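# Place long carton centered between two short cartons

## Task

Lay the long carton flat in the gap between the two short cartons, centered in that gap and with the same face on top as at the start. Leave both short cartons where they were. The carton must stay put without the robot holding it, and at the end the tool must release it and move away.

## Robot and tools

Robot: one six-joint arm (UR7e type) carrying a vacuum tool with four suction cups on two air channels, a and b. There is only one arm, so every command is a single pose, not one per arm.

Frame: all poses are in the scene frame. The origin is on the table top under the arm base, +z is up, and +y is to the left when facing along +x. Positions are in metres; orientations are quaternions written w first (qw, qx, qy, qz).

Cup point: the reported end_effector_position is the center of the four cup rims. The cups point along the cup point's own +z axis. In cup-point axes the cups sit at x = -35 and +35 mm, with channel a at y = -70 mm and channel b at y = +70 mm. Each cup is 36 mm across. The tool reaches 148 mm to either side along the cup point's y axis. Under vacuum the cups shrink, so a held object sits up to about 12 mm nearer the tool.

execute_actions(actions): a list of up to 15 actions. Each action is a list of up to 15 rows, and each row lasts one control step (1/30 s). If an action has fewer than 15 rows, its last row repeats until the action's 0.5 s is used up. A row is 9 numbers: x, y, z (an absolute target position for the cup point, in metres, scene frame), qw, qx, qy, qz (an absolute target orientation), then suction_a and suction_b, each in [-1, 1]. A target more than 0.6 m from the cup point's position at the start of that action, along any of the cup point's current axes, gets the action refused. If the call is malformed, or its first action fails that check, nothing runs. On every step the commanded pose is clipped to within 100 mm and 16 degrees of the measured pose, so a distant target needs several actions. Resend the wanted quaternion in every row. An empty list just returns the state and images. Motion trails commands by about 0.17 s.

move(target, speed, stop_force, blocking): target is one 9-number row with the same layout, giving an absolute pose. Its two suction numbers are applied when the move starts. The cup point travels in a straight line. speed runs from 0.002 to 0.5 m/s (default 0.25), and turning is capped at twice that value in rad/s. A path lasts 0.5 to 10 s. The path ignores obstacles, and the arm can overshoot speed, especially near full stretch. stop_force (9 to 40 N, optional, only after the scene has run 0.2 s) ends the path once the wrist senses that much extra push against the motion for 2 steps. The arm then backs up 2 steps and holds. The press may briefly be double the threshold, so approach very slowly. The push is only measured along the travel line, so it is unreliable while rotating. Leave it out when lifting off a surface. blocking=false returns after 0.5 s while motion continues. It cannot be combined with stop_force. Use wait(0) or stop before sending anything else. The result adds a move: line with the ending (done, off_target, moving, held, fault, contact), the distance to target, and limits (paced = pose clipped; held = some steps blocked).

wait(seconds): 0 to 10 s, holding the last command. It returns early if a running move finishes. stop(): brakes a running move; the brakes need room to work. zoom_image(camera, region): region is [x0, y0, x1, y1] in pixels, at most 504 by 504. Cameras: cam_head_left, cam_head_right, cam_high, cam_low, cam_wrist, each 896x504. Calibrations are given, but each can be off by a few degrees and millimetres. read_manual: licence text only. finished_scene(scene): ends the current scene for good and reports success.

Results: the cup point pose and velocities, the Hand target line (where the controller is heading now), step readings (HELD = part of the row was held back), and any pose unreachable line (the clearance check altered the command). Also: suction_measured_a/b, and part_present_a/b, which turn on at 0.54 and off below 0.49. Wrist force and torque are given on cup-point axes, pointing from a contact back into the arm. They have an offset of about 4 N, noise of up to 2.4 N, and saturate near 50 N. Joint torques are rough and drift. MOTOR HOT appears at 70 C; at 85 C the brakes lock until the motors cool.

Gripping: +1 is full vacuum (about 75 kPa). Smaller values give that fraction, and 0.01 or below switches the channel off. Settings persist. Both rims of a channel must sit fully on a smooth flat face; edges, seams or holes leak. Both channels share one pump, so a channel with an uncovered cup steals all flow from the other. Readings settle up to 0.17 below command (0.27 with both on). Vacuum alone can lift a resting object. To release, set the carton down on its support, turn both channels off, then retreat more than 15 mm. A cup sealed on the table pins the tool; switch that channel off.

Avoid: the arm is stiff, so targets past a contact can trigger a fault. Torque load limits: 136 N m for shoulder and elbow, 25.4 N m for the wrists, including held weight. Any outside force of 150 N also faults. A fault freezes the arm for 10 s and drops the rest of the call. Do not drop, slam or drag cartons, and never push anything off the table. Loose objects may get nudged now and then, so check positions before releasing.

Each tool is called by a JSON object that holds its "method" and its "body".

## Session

{"method": "execute_actions", "body": {"actions": []}}

Scene clock: 0.00 s.
end_effector_position=(+0.4297, +0.0064, +0.4498) suction_measured_a=0.00 part_present_a=0 suction_measured_b=0.00 part_present_b=0 end_effector_quat_wxyz=(-0.000, -0.001, +1.000, -0.008) end_effector_velocity=(+0.000, -0.000, -0.001) end_effector_angular_velocity=(-0.000, +0.002, -0.003)
Joint positions: [-0.316 -1.769  1.733 -1.535 -1.57   1.254]
Joint velocities: [-0.     0.001  0.001  0.    -0.001  0.003]
Joint torques (N m, as the arm reports them, + toward a larger angle): no reading
Motor temperatures (°C, as the motors report them): [27 21 23 30 35 31]
Wrist force (N, on the end effector, along its own x y z axes, offset not removed): no reading
Wrist torque (N m, same axes, about the end effector's origin, offset not removed): no reading
Hand target: +0.430, +0.006, +0.450; -0.000, -0.001, +1.000, -0.008
camera_calibration (this result's frames):
cam_wrist: T_world_to_cam=[[-0.0315091, -0.999448, -0.0105552, 0.0364921], [-0.8377, 0.0206462, 0.545741, 0.162524], [-0.545221, 0.0260379, -0.837888, 0.737616], [0, 0, 0, 1]] pos_world=[0.53946, 0.0139104, 0.529729]

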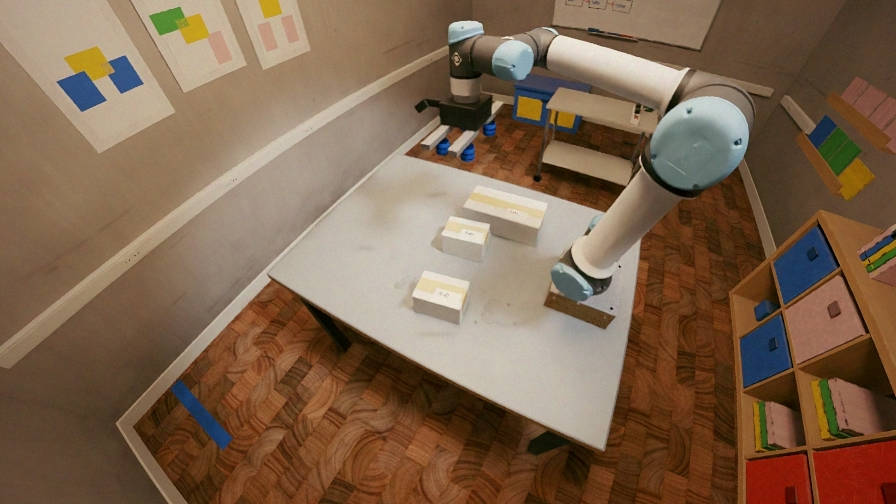

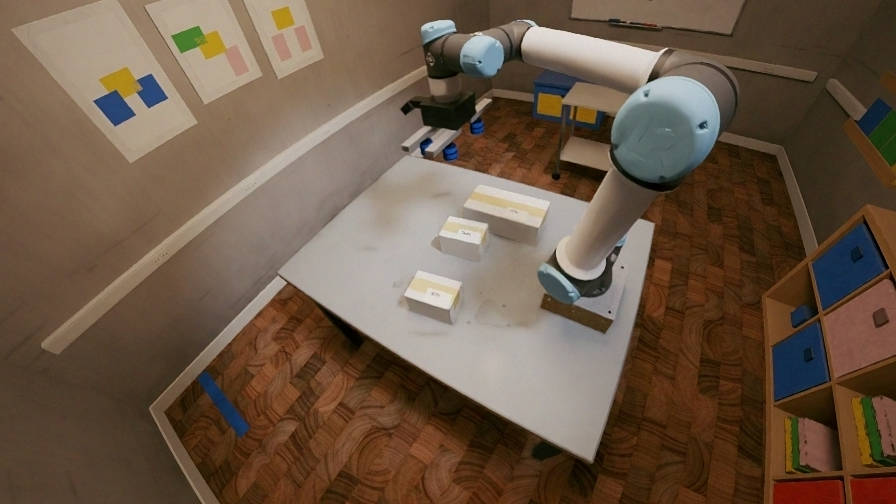

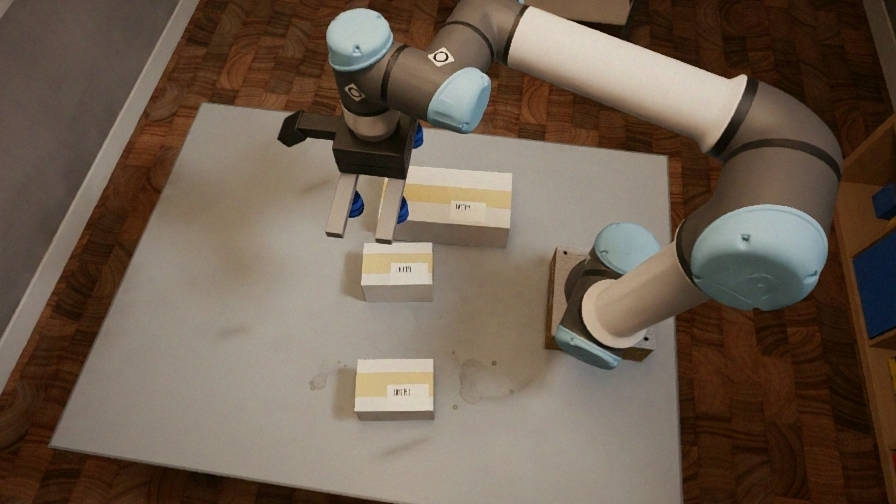

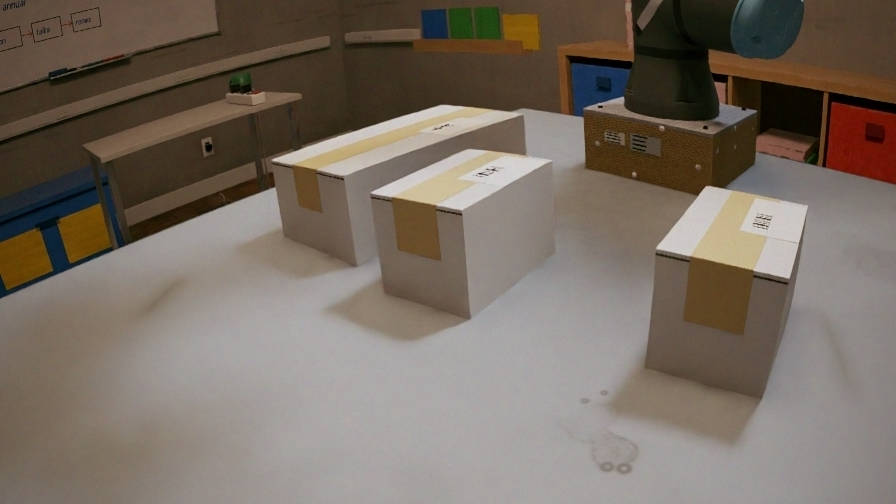

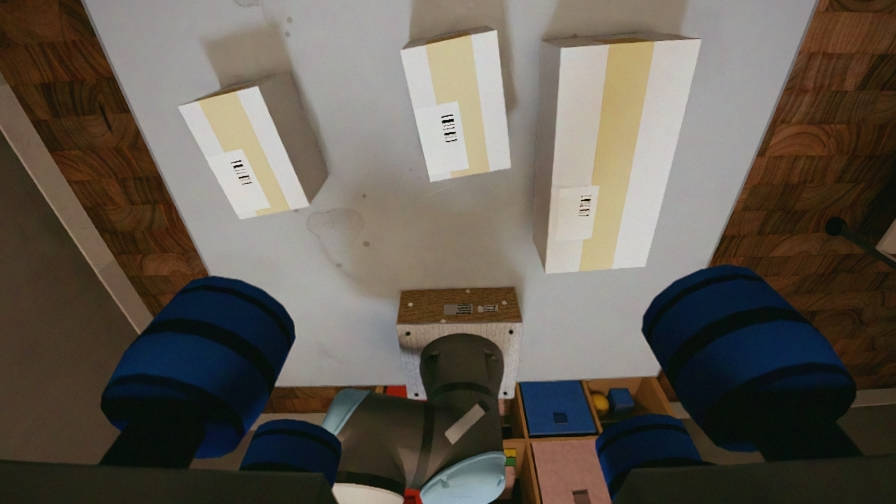

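{"method": "zoom_image", "body": {"camera": "cam_wrist", "region": [170,10,530,230]}}

{"method": "zoom_image", "body": {"camera": "cam_wrist", "region": [500,10,760,290]}}

Region (170, 10, 530, 230) of cam_wrist's 896x504 image, scaled by 1.400, with more detail than that image has.

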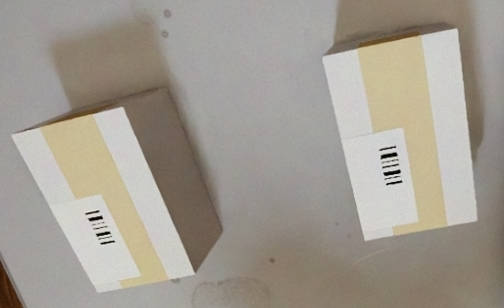

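Region (500, 10, 760, 290) of cam_wrist's 896x504 image, scaled by 1.800, with more detail than that image has; it fills the left 468 columns of this view, and the rest is white.

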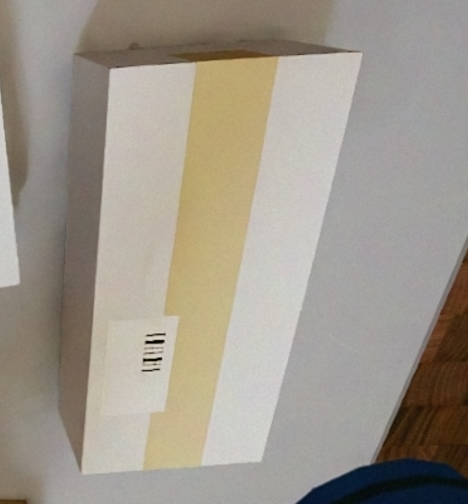

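{"method": "move", "body": {"target": [0.366,-0.189,0.16,0,-0.729,0.684,0,0,0], "speed": 0.4}}

Scene clock: 12.80 s.
end_effector_position=(+0.3658, -0.1888, +0.1604) suction_measured_a=0.00 part_present_a=0 suction_measured_b=0.00 part_present_b=0 end_effector_quat_wxyz=(+0.000, +0.729, -0.685, +0.000) end_effector_velocity=(-0.000, -0.002, -0.002) end_effector_angular_velocity=(-0.001, -0.004, +0.014)
Joint positions: [-0.816 -1.518  2.332 -2.374 -1.559 -0.877]
Joint velocities: [-0.005  0.006  0.002 -0.011  0.002 -0.019]
Joint torques (N m, as the arm reports them, + toward a larger angle): [-11.66 -16.02 -13.06  -5.75   1.05  -2.27]
Motor temperatures (°C, as the motors report them): [27 21 23 30 35 31]
Wrist force (N, on the end effector, along its own x y z axes, offset not removed): [-0.2 -0.4 2.0]
Wrist torque (N m, same axes, about the end effector's origin, offset not removed): [0.08 -0.02 0.09]
Hand target: +0.366, -0.189, +0.160; +0.000, +0.729, -0.684, +0.000
Off the commanded pose: 0.000 m, 0 deg.
move: done
camera_calibration (this result's frames):
cam_wrist: T_world_to_cam=[[0.999241, 0.0283272, -0.0267293, -0.344065], [0.0383305, -0.836908, 0.546, -0.211449], [-0.0069033, -0.546611, -0.837358, 0.160265], [0, 0, 0, 1]] pos_world=[0.353015, -0.0796145, 0.240454]

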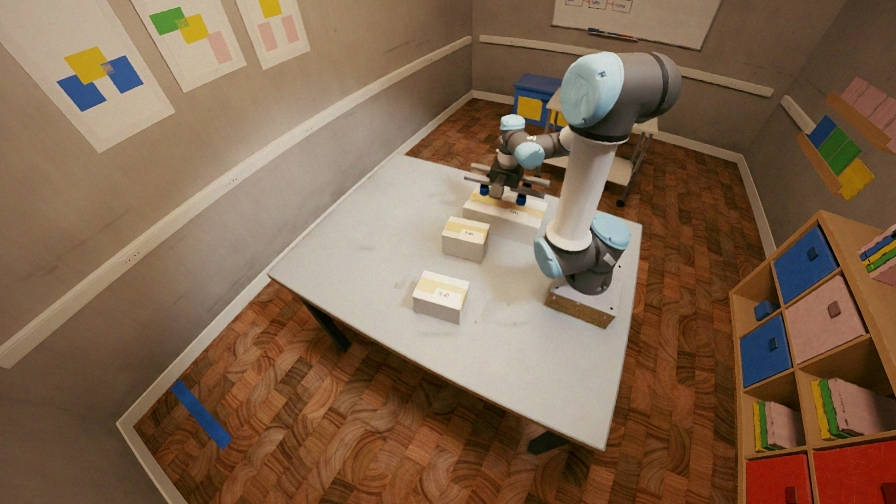

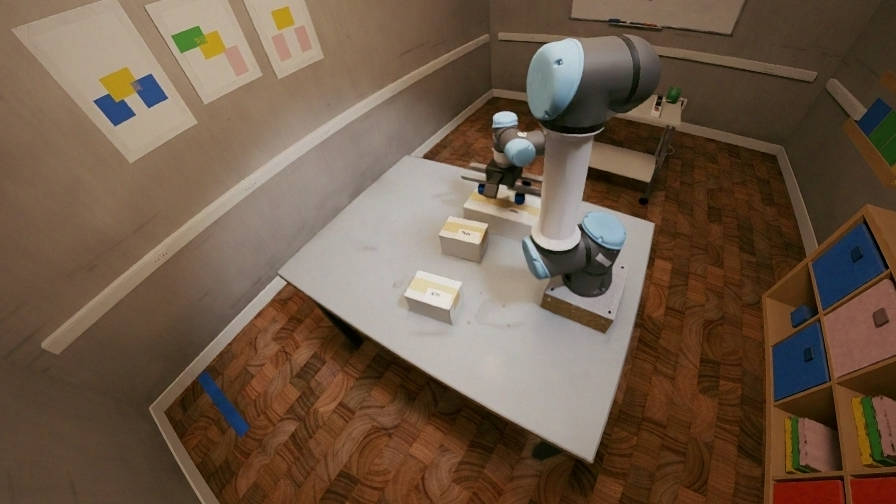

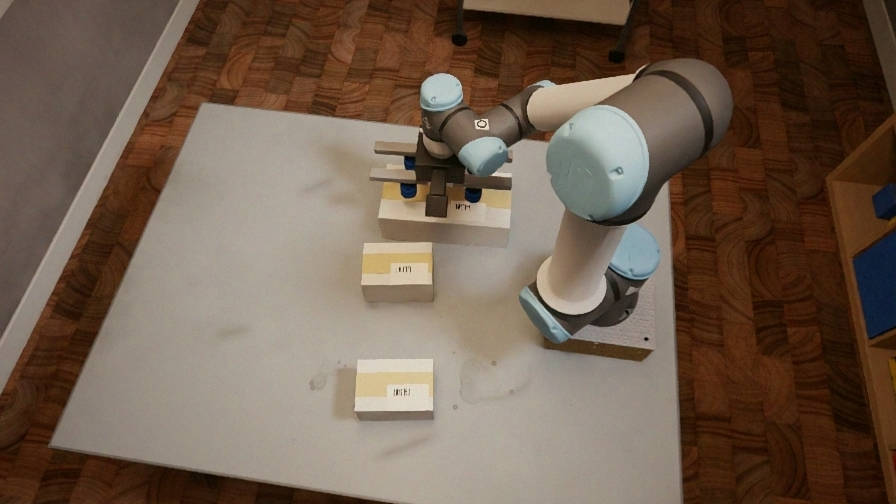

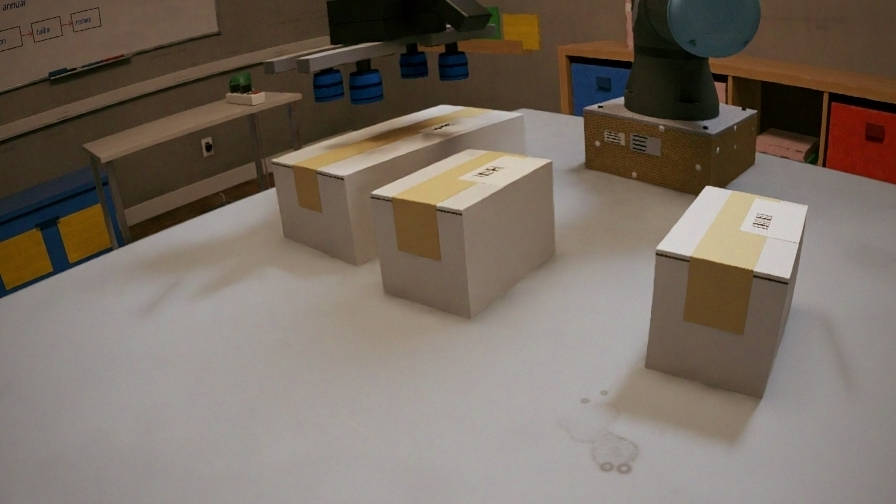

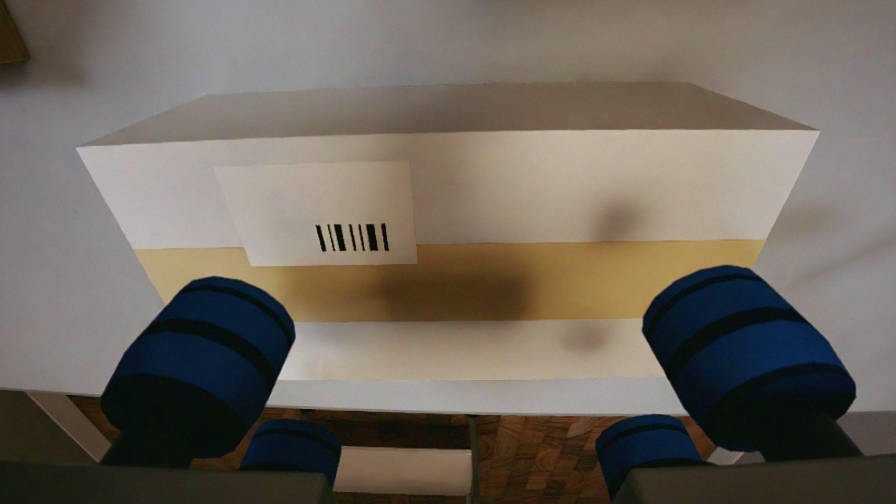

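{"method": "move", "body": {"target": [0.356,-0.1915,0.112,0,-0.729,0.684,0,0,0], "speed": 0.08}}

{"method": "move", "body": {"target": [0.356,-0.1915,0.085,0,-0.729,0.684,0,0,0], "speed": 0.01, "stop_force": 10}}

Scene clock: 19.50 s.
end_effector_position=(+0.3560, -0.1914, +0.1124) suction_measured_a=0.00 part_present_a=0 suction_measured_b=0.00 part_present_b=0 end_effector_quat_wxyz=(+0.000, +0.729, -0.684, -0.000) end_effector_velocity=(+0.000, -0.000, -0.002) end_effector_angular_velocity=(-0.002, -0.003, +0.000)
Joint positions: [-0.838 -1.408  2.399 -2.551 -1.559 -0.901]
Joint velocities: [-0.001  0.005  0.004 -0.012  0.001 -0.001]
Joint torques (N m, as the arm reports them, + toward a larger angle): [-10.39 -15.71  -9.17  -5.62   1.3   -2.18]
Motor temperatures (°C, as the motors report them): [27 21 23 30 35 31]
Wrist force (N, on the end effector, along its own x y z axes, offset not removed): [1.2 -1.5 1.0]
Wrist torque (N m, same axes, about the end effector's origin, offset not removed): [-0.10 -0.21 0.25]
Hand target: +0.356, -0.191, +0.112; +0.000, +0.729, -0.684, +0.000
Off the commanded pose: 0.000 m, 0 deg.
move: done
camera_calibration (this result's frames):
cam_wrist: T_world_to_cam=[[0.999203, 0.0298761, -0.0264884, -0.335156], [0.0394927, -0.83717, 0.545515, -0.187526], [-0.00587742, -0.546126, -0.837682, 0.118312], [0, 0, 0, 1]] pos_world=[0.34299, -0.082365, 0.192528]

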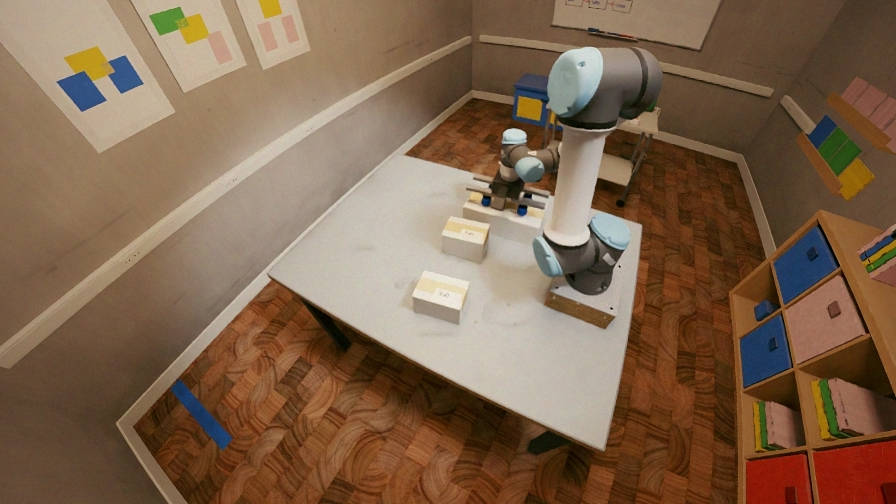

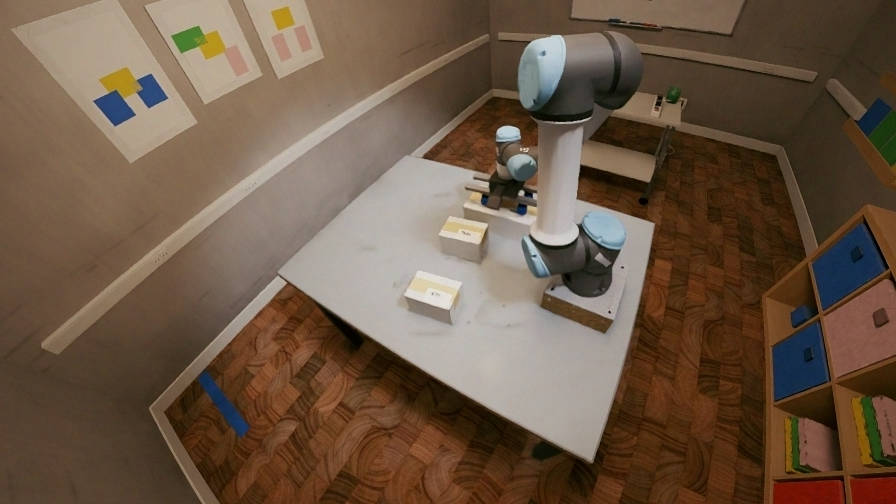

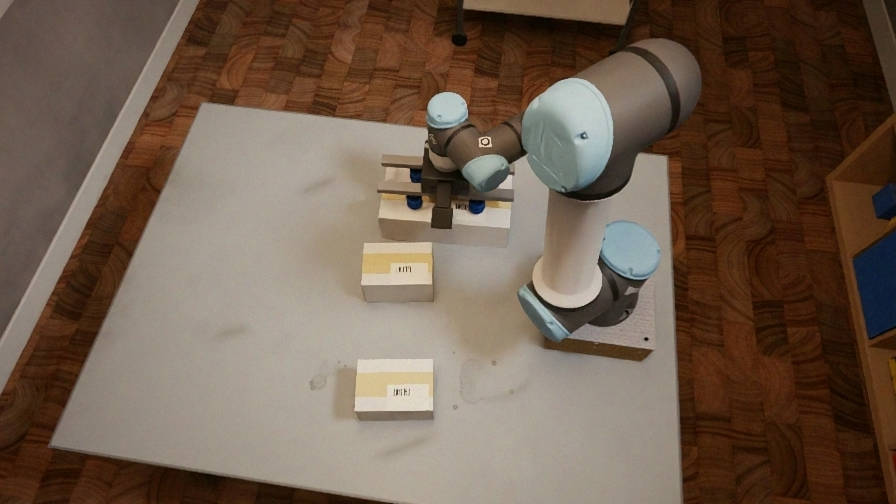

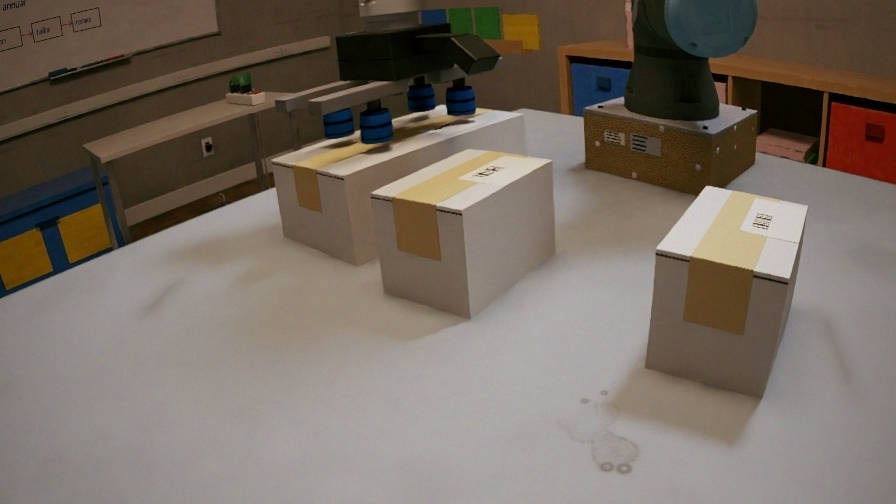

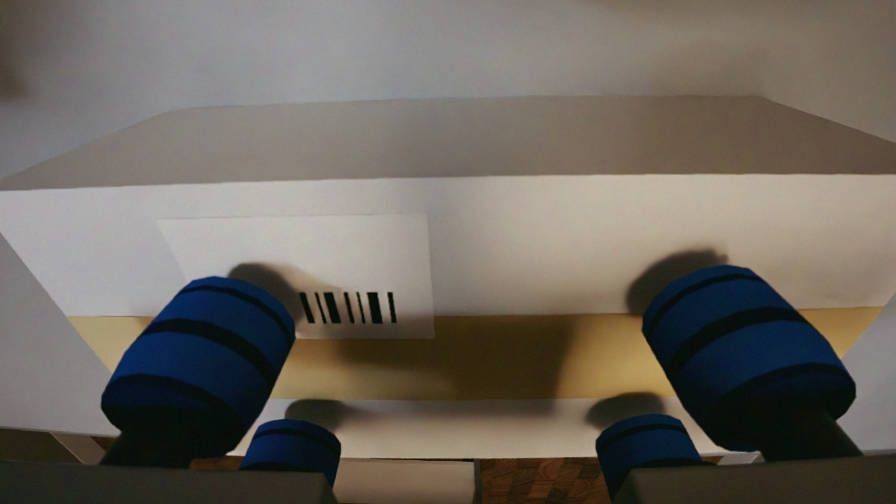

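Scene clock: 21.37 s.
end_effector_position=(+0.3559, -0.1914, +0.0976) suction_measured_a=0.00 part_present_a=0 suction_measured_b=0.00 part_present_b=0 end_effector_quat_wxyz=(+0.000, +0.729, -0.684, -0.000) end_effector_velocity=(+0.001, -0.000, +0.004) end_effector_angular_velocity=(-0.000, -0.001, +0.001)
Joint positions: [-0.838 -1.365  2.411 -2.605 -1.559 -0.901]
Joint velocities: [ 0.    -0.011 -0.004  0.014  0.001 -0.001]
Joint torques (N m, as the arm reports them, + toward a larger angle): [ 10.71 -31.72 -20.72  -0.46   0.79   1.39]
Motor temperatures (°C, as the motors report them): [27 21 23 30 35 31]
Wrist force (N, on the end effector, along its own x y z axes, offset not removed): [1.9 -1.6 -11.0]
Wrist torque (N m, same axes, about the end effector's origin, offset not removed): [-0.07 -0.44 0.14]
Hand target: +0.356, -0.191, +0.098; +0.000, +0.729, -0.684, +0.000
Off the commanded pose: 0.013 m, 0 deg.
move: contact
camera_calibration (this result's frames):
cam_wrist: T_world_to_cam=[[0.999199, 0.0298819, -0.0266205, -0.335454], [0.0395683, -0.837291, 0.545323, -0.179458], [-0.00599383, -0.54594, -0.837803, 0.106083], [0, 0, 0, 1]] pos_world=[0.342921, -0.0823197, 0.17781]

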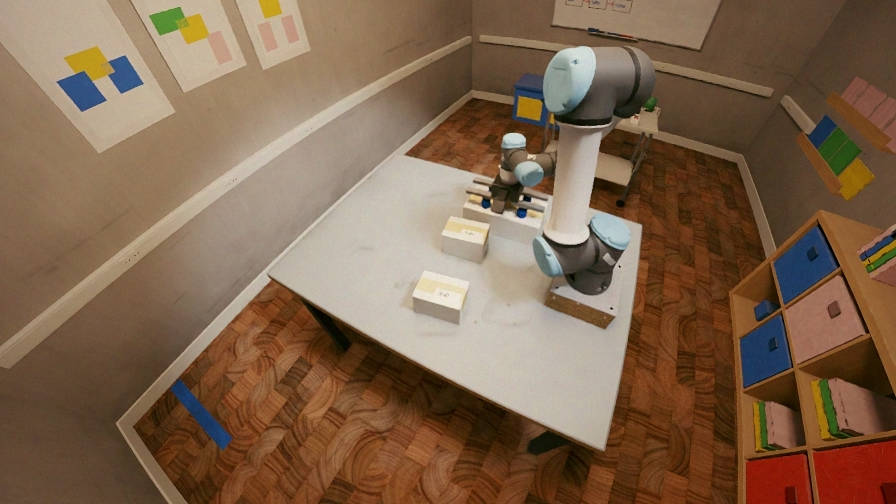

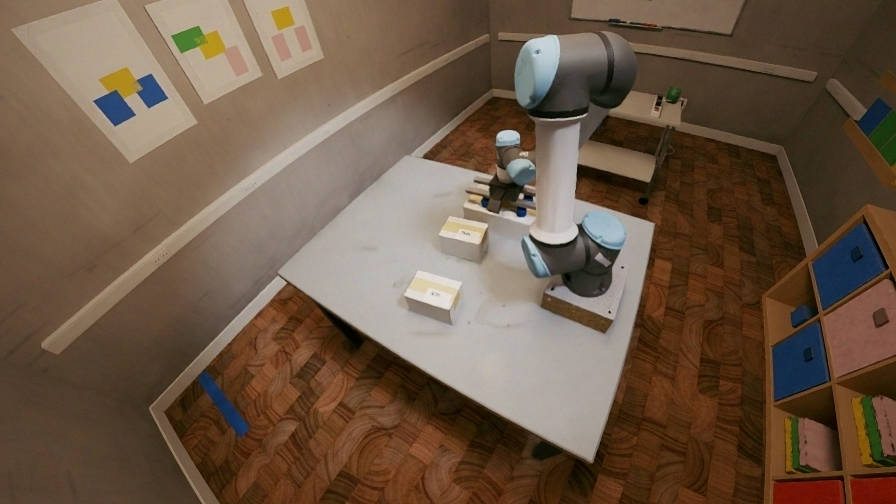

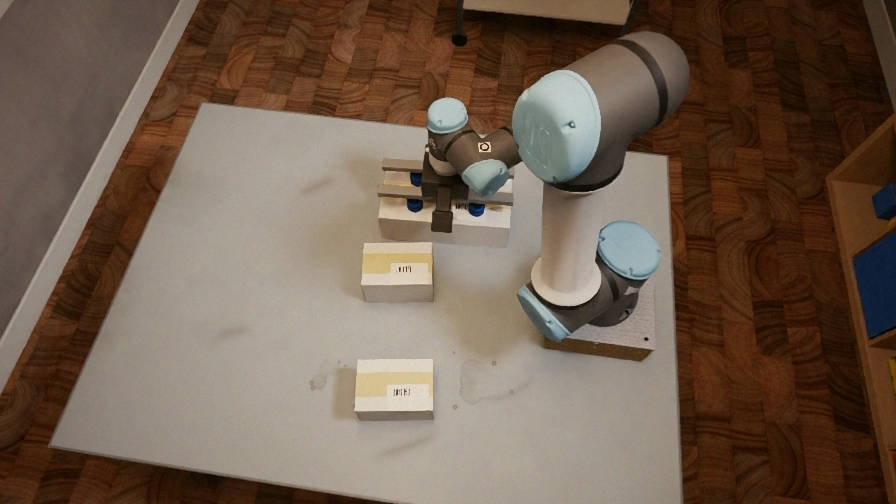

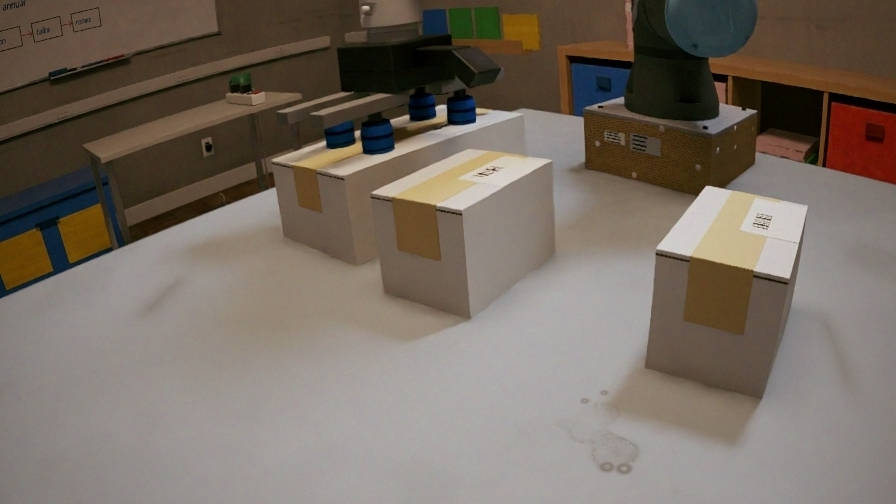

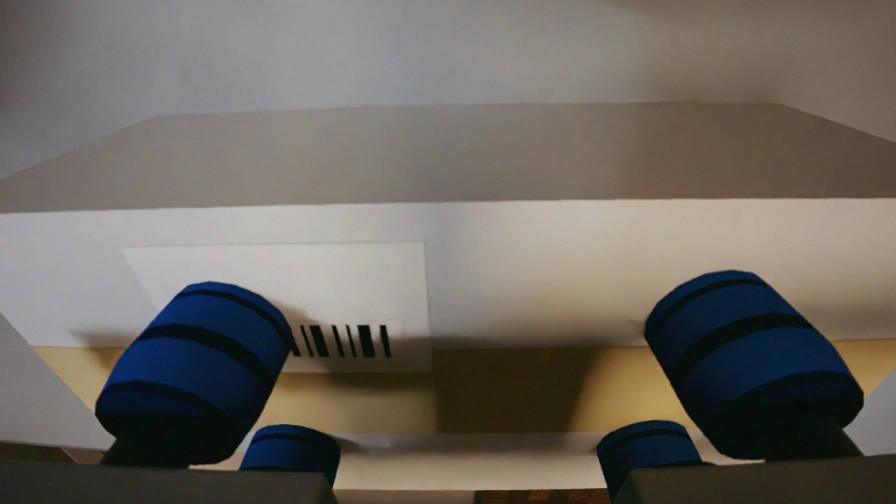

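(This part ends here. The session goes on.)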